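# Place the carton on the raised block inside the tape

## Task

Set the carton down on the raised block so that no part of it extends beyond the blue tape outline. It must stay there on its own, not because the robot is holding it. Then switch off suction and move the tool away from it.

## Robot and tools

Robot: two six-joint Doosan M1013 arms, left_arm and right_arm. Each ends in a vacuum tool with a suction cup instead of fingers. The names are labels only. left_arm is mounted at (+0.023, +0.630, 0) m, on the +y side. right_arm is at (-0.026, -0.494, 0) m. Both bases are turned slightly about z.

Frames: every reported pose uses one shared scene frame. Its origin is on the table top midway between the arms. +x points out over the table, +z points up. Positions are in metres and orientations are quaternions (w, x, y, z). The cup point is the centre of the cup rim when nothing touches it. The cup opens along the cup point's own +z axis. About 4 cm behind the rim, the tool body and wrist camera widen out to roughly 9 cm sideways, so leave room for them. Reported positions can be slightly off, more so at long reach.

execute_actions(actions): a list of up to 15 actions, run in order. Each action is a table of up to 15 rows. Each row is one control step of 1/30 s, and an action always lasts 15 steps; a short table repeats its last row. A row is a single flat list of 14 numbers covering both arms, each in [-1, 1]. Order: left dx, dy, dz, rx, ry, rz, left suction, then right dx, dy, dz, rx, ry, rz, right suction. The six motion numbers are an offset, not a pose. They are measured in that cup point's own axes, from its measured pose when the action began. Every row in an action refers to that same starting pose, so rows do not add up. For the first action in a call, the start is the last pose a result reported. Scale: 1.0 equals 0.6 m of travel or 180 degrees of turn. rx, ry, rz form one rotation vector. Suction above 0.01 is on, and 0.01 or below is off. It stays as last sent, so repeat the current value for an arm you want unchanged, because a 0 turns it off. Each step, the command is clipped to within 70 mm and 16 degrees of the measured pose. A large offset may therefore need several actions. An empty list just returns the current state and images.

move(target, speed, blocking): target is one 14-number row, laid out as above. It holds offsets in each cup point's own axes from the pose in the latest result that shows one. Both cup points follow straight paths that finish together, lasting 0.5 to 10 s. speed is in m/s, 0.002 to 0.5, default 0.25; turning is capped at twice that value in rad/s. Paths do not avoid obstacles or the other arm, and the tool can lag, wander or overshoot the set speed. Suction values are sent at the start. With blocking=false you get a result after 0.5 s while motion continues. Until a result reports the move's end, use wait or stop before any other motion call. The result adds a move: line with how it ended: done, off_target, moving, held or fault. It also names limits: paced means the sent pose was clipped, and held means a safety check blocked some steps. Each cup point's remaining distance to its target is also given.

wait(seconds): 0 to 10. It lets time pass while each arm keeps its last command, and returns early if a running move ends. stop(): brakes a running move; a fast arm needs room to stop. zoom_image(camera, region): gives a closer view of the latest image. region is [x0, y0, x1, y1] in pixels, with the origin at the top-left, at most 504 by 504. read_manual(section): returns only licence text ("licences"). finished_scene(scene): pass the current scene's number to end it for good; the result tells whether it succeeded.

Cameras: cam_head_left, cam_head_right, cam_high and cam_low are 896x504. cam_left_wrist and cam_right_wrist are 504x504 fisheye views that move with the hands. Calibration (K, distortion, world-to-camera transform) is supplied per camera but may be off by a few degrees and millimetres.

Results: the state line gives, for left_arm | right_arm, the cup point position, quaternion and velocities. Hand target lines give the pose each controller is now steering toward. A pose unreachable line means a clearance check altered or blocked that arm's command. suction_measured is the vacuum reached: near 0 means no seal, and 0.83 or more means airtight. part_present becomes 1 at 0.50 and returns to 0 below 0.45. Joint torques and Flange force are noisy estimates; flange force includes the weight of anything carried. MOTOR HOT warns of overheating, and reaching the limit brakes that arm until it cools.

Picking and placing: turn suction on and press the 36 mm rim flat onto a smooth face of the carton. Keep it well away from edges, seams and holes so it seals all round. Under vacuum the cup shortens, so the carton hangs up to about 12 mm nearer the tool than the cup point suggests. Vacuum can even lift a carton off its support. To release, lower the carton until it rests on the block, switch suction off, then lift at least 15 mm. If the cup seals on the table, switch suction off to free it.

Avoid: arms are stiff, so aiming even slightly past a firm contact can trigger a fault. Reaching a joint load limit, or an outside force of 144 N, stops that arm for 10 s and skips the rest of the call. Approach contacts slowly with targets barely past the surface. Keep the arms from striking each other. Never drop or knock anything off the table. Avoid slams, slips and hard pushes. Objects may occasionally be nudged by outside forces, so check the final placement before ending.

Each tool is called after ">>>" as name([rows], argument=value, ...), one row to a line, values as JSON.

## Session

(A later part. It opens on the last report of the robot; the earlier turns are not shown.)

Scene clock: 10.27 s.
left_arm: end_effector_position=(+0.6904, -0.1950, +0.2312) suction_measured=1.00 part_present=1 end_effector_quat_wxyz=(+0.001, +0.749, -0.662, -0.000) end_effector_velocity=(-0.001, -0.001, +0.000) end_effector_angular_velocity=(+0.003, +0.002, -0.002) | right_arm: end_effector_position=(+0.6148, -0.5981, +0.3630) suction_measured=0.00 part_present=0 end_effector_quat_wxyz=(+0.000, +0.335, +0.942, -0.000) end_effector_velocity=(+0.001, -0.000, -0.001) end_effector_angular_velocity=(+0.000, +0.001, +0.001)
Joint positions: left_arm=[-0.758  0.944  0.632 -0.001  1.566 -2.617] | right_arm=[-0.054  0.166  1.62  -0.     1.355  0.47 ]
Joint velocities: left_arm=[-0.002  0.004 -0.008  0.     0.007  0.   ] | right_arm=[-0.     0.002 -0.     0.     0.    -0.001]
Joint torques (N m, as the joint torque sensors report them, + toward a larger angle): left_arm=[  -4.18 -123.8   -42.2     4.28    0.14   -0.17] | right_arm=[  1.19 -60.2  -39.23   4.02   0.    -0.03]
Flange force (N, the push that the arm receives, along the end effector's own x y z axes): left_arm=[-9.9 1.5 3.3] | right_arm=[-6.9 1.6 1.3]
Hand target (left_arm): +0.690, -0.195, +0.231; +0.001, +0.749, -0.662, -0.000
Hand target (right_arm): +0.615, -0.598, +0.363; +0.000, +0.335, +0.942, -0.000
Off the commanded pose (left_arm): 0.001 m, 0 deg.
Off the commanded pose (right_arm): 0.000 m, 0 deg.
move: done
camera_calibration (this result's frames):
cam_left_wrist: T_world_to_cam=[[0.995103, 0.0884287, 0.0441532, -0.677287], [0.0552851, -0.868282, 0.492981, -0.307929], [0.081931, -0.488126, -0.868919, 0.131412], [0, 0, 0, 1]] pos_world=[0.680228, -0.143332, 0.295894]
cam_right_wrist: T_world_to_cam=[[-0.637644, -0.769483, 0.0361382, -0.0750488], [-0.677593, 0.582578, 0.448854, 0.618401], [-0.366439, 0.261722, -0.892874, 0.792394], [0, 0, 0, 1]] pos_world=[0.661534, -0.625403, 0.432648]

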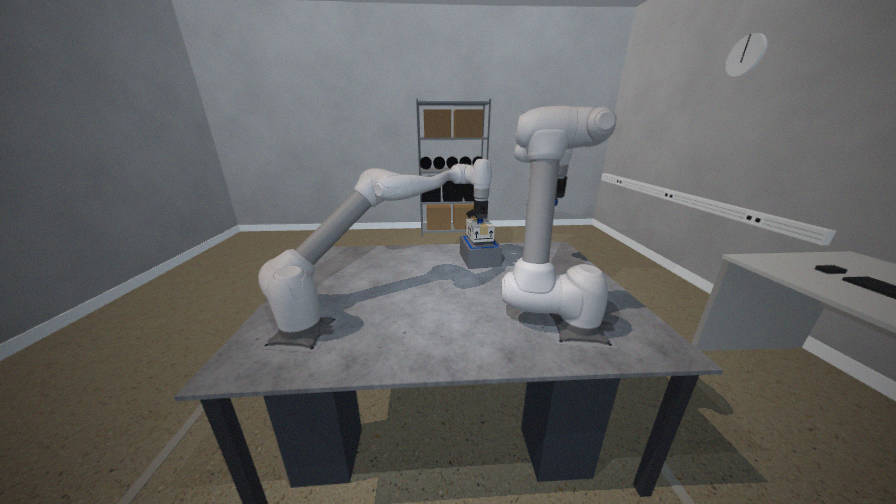

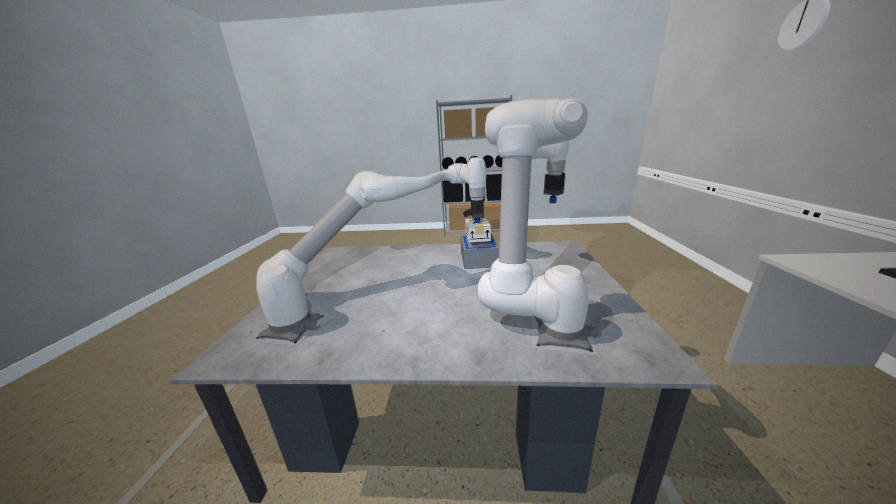

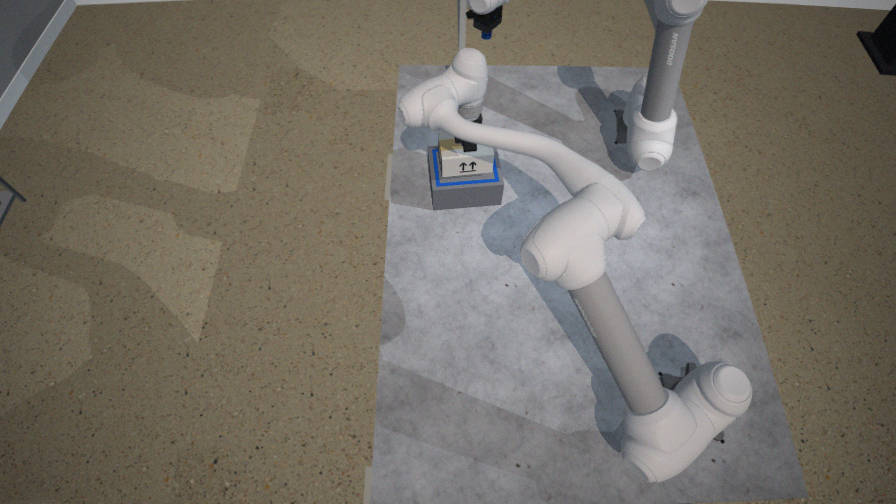

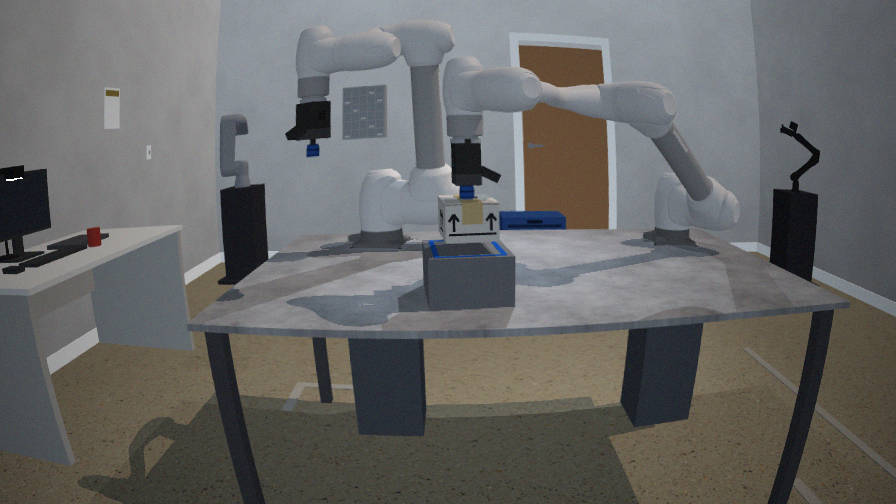

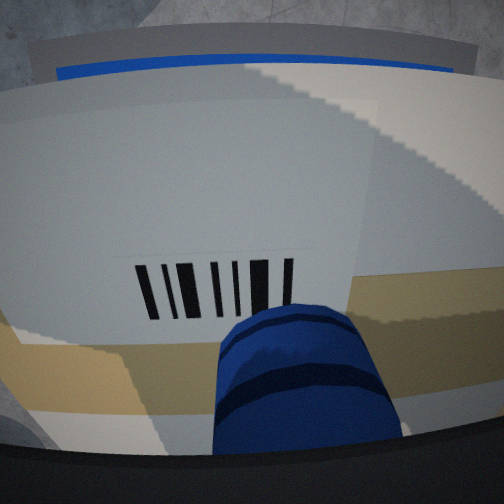

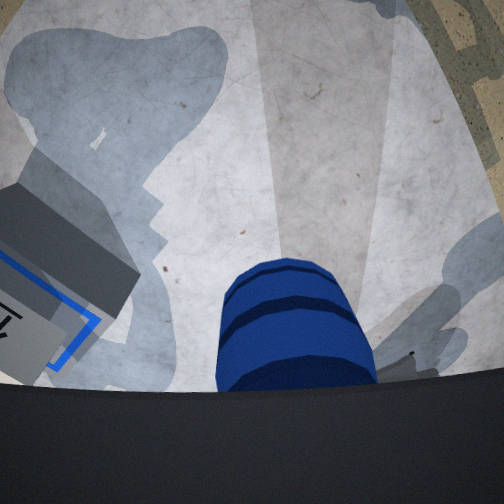

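Well aligned; gap about 29 mm.

>>> move(target=[0.005,-0.004,0.047,0,0,0.005,1,0,0,0,0,0,0,0], speed=0.04)

>>> zoom_image(camera="cam_low", region=[390, 160, 560, 310])

Scene clock: 11.90 s.
left_arm: end_effector_position=(+0.6931, -0.1977, +0.2031) suction_measured=1.00 part_present=1 end_effector_quat_wxyz=(+0.001, +0.744, -0.668, -0.000) end_effector_velocity=(-0.000, -0.001, -0.001) end_effector_angular_velocity=(-0.001, +0.001, +0.001) | right_arm: end_effector_position=(+0.6148, -0.5981, +0.3630) suction_measured=0.00 part_present=0 end_effector_quat_wxyz=(+0.000, +0.335, +0.942, -0.000) end_effector_velocity=(+0.000, -0.000, +0.001) end_effector_angular_velocity=(-0.000, -0.001, -0.001)
Joint positions: left_arm=[-0.758  0.956  0.659 -0.001  1.526 -2.601] | right_arm=[-0.054  0.166  1.62  -0.     1.355  0.47 ]
Joint velocities: left_arm=[-0.     0.001  0.001 -0.002 -0.001 -0.001] | right_arm=[-0.    -0.    -0.001 -0.     0.     0.   ]
Joint torques (N m, as the joint torque sensors report them, + toward a larger angle): left_arm=[  -3.01 -124.6   -41.49    4.17   -0.07   -0.73] | right_arm=[  1.16 -59.53 -39.     4.     0.03   0.11]
Flange force (N, the push that the arm receives, along the end effector's own x y z axes): left_arm=[-4.7 -1.4 1.8] | right_arm=[-6.3 1.1 0.2]
Hand target (left_arm): +0.693, -0.198, +0.203; +0.001, +0.744, -0.668, -0.000
Hand target (right_arm): +0.615, -0.598, +0.363; +0.000, +0.335, +0.942, -0.000
Off the commanded pose (left_arm): 0.000 m, 0 deg.
Off the commanded pose (right_arm): 0.000 m, 0 deg.
move: done
camera_calibration (this result's frames):
cam_left_wrist: T_world_to_cam=[[0.996364, 0.0728338, 0.0441958, -0.682485], [0.0416579, -0.869033, 0.492998, -0.287272], [0.0743145, -0.489364, -0.868907, 0.110457], [0, 0, 0, 1]] pos_world=[0.683763, -0.145887, 0.267765]
cam_right_wrist: T_world_to_cam=[[-0.637644, -0.769483, 0.0361383, -0.0750489], [-0.677594, 0.582578, 0.448854, 0.618401], [-0.366439, 0.261722, -0.892874, 0.792394], [0, 0, 0, 1]] pos_world=[0.661534, -0.625403, 0.432648]

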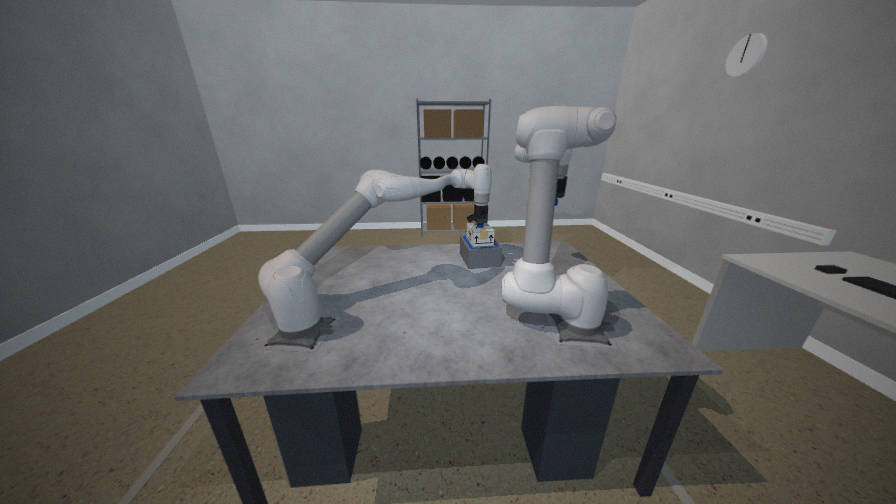

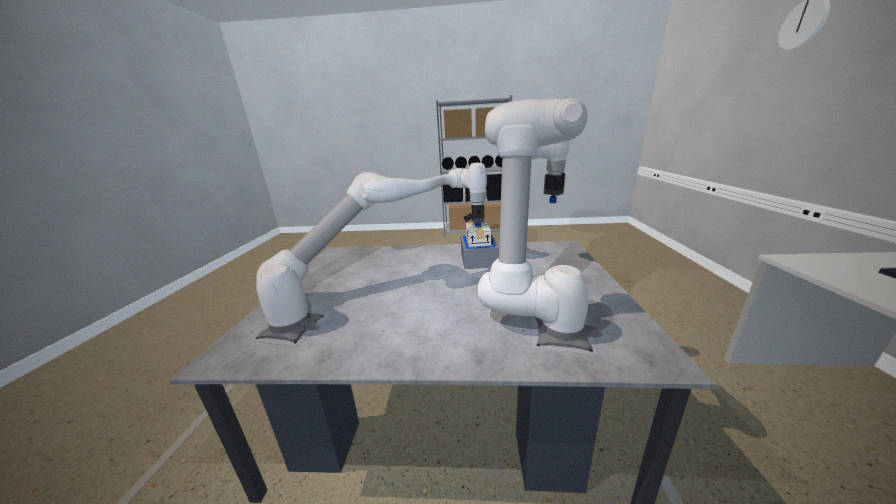

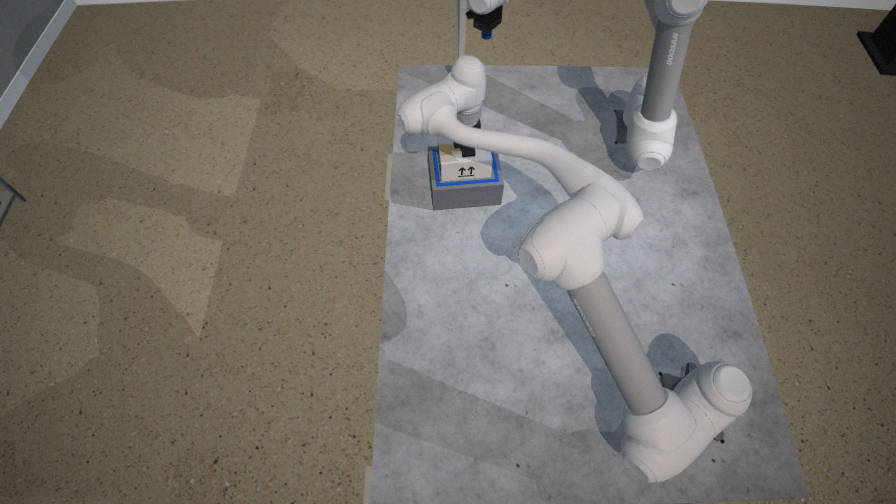

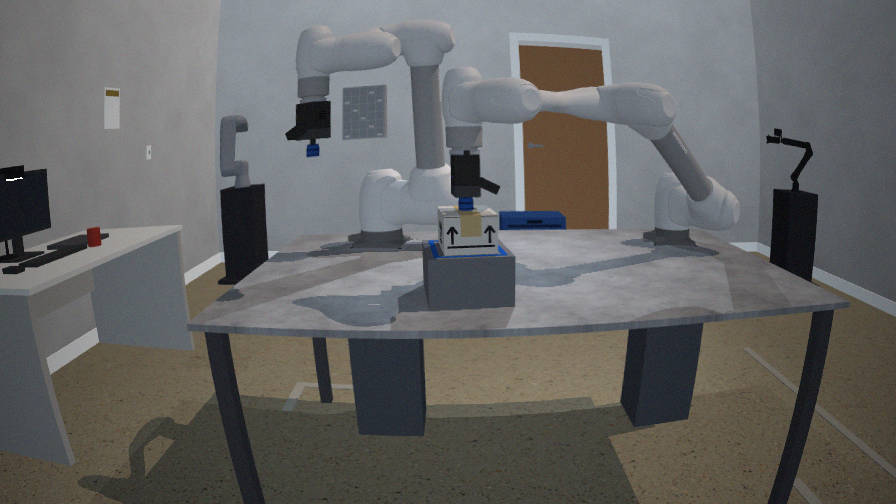

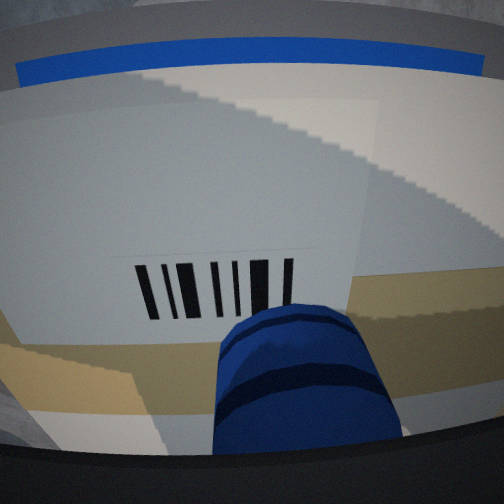

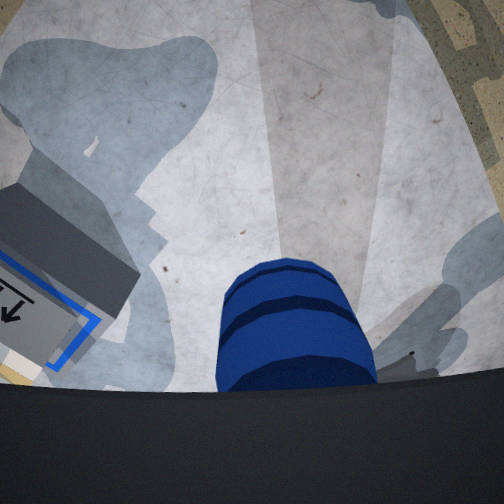

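Region (390, 160, 560, 310) of cam_low's 896x504 image, scaled by 2.965, with more detail than that image has; it fills the top 445 rows of this view, and the rest is white.

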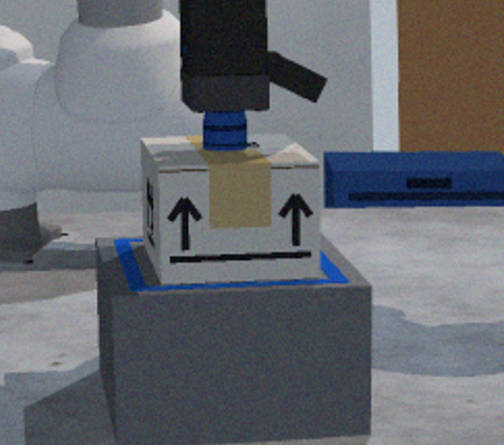

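>>> execute_actions([
  [[0,0,0.002,0,0,0,1,0,0,0,0,0,0,0],[0,0,0.002,0,0,0,1,0,0,0,0,0,0,0],[0,0,0.002,0,0,0,1,0,0,0,0,0,0,0],[0,0,0.002,0,0,0,1,0,0,0,0,0,0,0],[0,0,0.002,0,0,0,0,0,0,0,0,0,0,0]],
])

>>> move(target=[-0.07,0,-0.2,0,0,0,0,0,0,0,0,0,0,0])

Scene clock: 13.13 s.
left_arm: end_effector_position=(+0.6931, -0.1977, +0.2019) suction_measured=0.00 part_present=0 end_effector_quat_wxyz=(+0.001, +0.744, -0.668, -0.000) end_effector_velocity=(-0.001, +0.000, -0.001) end_effector_angular_velocity=(+0.001, +0.002, -0.000) | right_arm: end_effector_position=(+0.6148, -0.5981, +0.3630) suction_measured=0.00 part_present=0 end_effector_quat_wxyz=(+0.000, +0.335, +0.942, -0.000) end_effector_velocity=(-0.001, +0.000, -0.001) end_effector_angular_velocity=(+0.001, +0.003, +0.001)
Joint positions: left_arm=[-0.758  0.956  0.661 -0.001  1.524 -2.601] | right_arm=[-0.054  0.166  1.62  -0.     1.355  0.47 ]
Joint velocities: left_arm=[-0.    -0.     0.002 -0.001  0.    -0.   ] | right_arm=[ 0.     0.     0.002  0.    -0.    -0.001]
Joint torques (N m, as the joint torque sensors report them, + toward a larger angle): left_arm=[ -2.9  -98.8  -26.07   4.56   0.8   -0.26] | right_arm=[  2.07 -60.68 -39.5    4.08   0.28  -0.02]
Flange force (N, the push that the arm receives, along the end effector's own x y z axes): left_arm=[2.3 -4.2 -23.9] | right_arm=[-7.4 0.7 2.4]
Hand target (left_arm): +0.693, -0.198, +0.202; +0.001, +0.744, -0.668, -0.000
Hand target (right_arm): +0.615, -0.598, +0.363; +0.000, +0.335, +0.942, -0.000
Off the commanded pose (left_arm): 0.000 m, 0 deg.
Off the commanded pose (right_arm): 0.000 m, 0 deg.
camera_calibration (this result's frames):
cam_left_wrist: T_world_to_cam=[[0.996362, 0.0728502, 0.0442147, -0.682468], [0.0416566, -0.86899, 0.493073, -0.286706], [0.0743426, -0.489437, -0.868864, 0.109403], [0, 0, 0, 1]] pos_world=[0.683796, -0.145881, 0.266599]
cam_right_wrist: T_world_to_cam=[[-0.637644, -0.769483, 0.0361382, -0.0750488], [-0.677593, 0.582578, 0.448854, 0.618401], [-0.366439, 0.261722, -0.892874, 0.792394], [0, 0, 0, 1]] pos_world=[0.661534, -0.625403, 0.432648]

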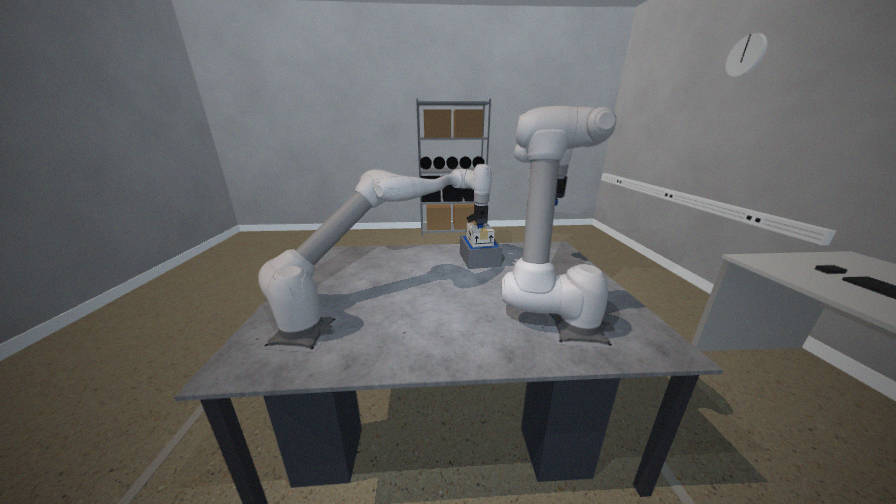

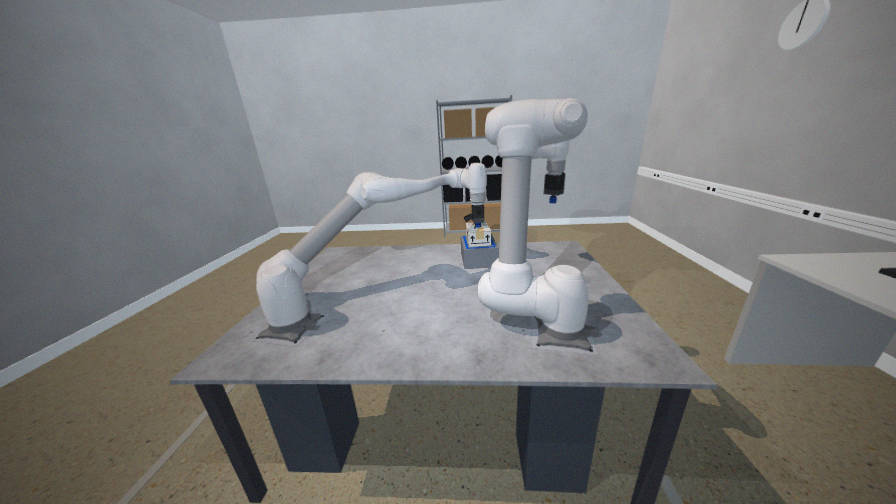

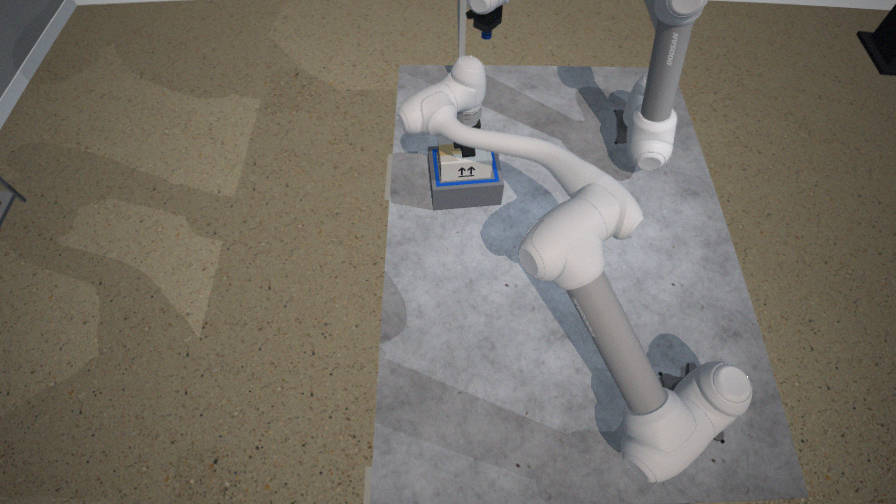

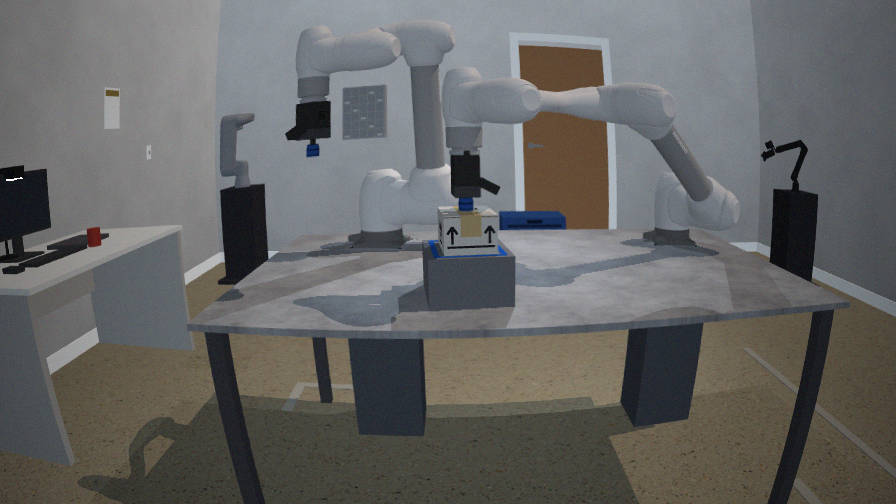

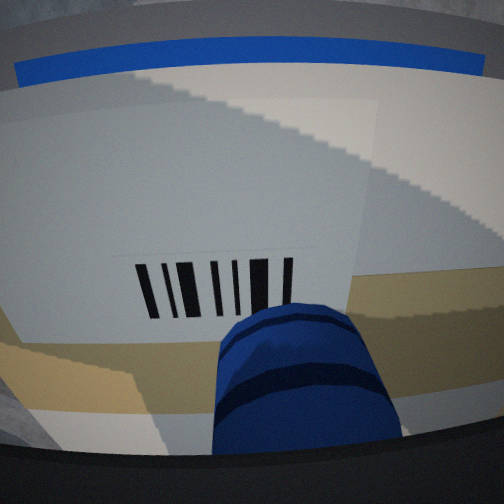

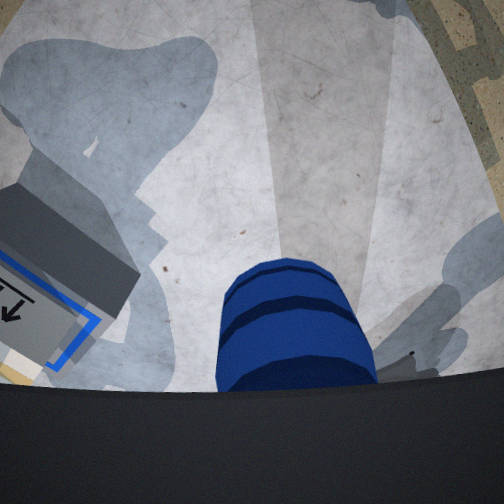

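Scene clock: 14.10 s.
left_arm: end_effector_position=(+0.6886, -0.1559, +0.3218) suction_measured=0.00 part_present=0 end_effector_quat_wxyz=(+0.001, +0.744, -0.668, -0.000) end_effector_velocity=(-0.001, -0.001, +0.001) end_effector_angular_velocity=(-0.001, -0.000, -0.001) | right_arm: end_effector_position=(+0.6148, -0.5981, +0.3630) suction_measured=0.00 part_present=0 end_effector_quat_wxyz=(+0.000, +0.335, +0.942, -0.000) end_effector_velocity=(-0.000, +0.001, +0.000) end_effector_angular_velocity=(-0.000, -0.001, -0.000)
Joint positions: left_arm=[-0.737  0.868  0.611 -0.001  1.662 -2.579] | right_arm=[-0.054  0.166  1.62  -0.     1.355  0.47 ]
Joint velocities: left_arm=[-0.001 -0.    -0.002 -0.     0.001  0.   ] | right_arm=[ 0.001 -0.001  0.001  0.    -0.001  0.001]
Joint torques (N m, as the joint torque sensors report them, + toward a larger angle): left_arm=[  -3.76 -110.47  -37.94    4.74    0.2    -0.07] | right_arm=[  0.67 -60.48 -39.29   4.07   0.08   0.08]
Flange force (N, the push that the arm receives, along the end effector's own x y z axes): left_arm=[-9.9 3.0 -2.8] | right_arm=[-6.2 2.4 1.3]
Hand target (left_arm): +0.689, -0.156, +0.322; +0.001, +0.744, -0.668, -0.000
Hand target (right_arm): +0.615, -0.598, +0.363; +0.000, +0.335, +0.942, -0.000
Off the commanded pose (left_arm): 0.000 m, 0 deg.
Off the commanded pose (right_arm): 0.000 m, 0 deg.
move: done
camera_calibration (this result's frames):
cam_left_wrist: T_world_to_cam=[[0.996379, 0.0726416, 0.0441925, -0.686373], [0.0414881, -0.869015, 0.493043, -0.309188], [0.0742194, -0.489424, -0.868882, 0.234394], [0, 0, 0, 1]] pos_world=[0.679318, -0.104112, 0.386436]
cam_right_wrist: T_world_to_cam=[[-0.637644, -0.769483, 0.0361384, -0.0750491], [-0.677594, 0.582578, 0.448854, 0.618401], [-0.366439, 0.261722, -0.892874, 0.792394], [0, 0, 0, 1]] pos_world=[0.661534, -0.625403, 0.432648]

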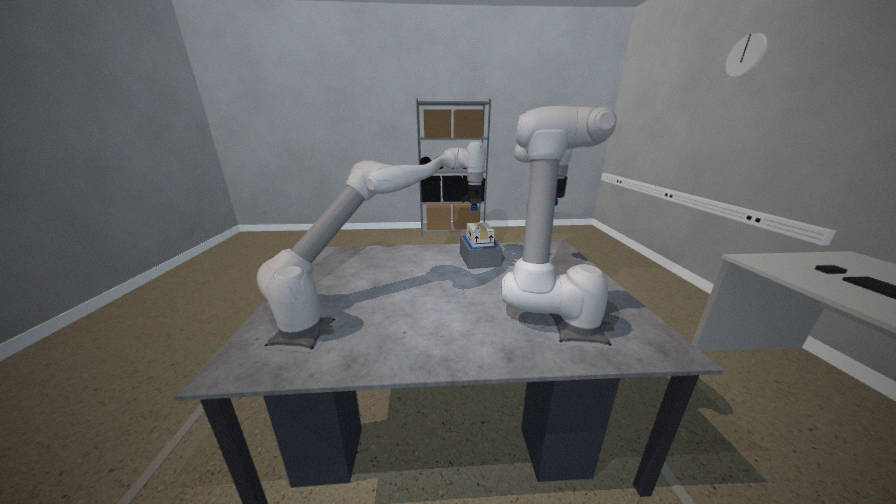

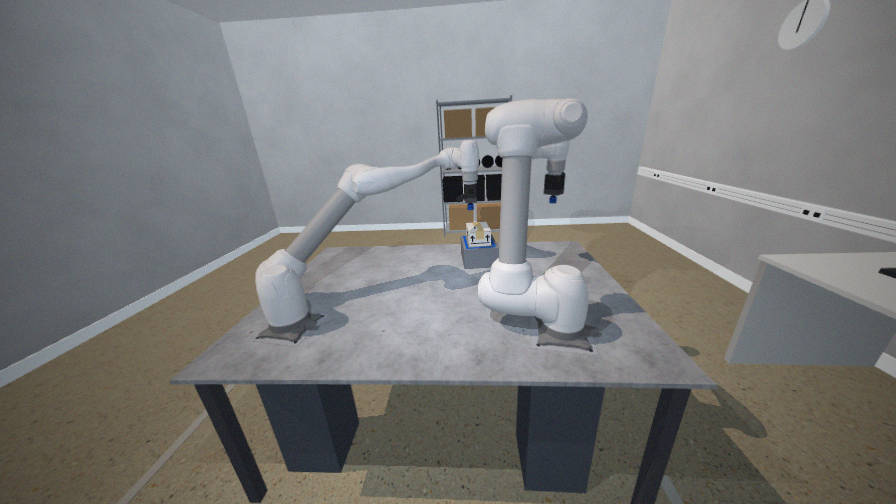

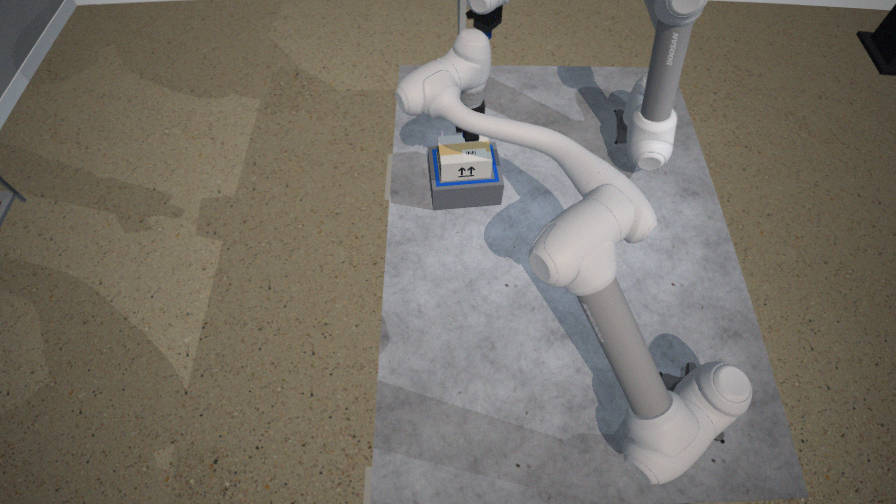

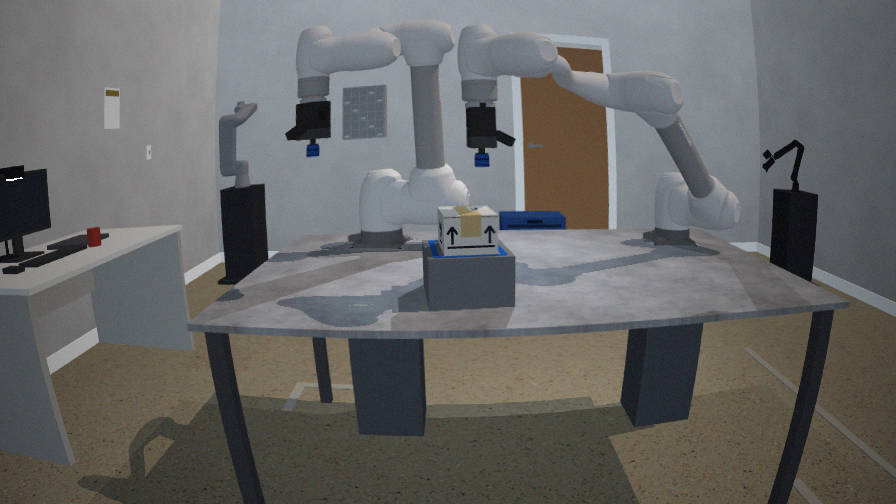

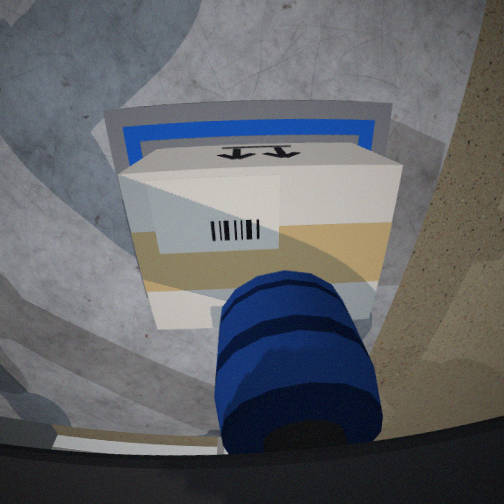

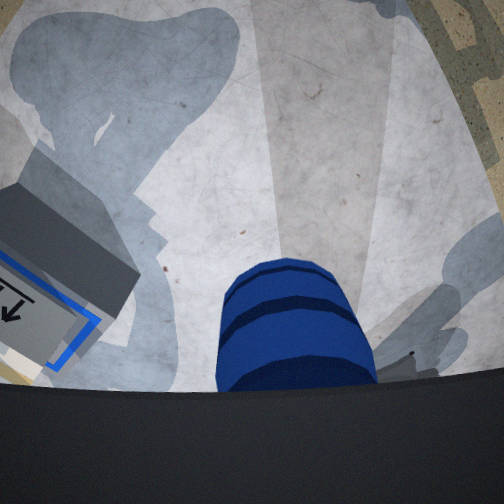

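>>> finished_scene(scene=2)

The scene is finished: the task was done.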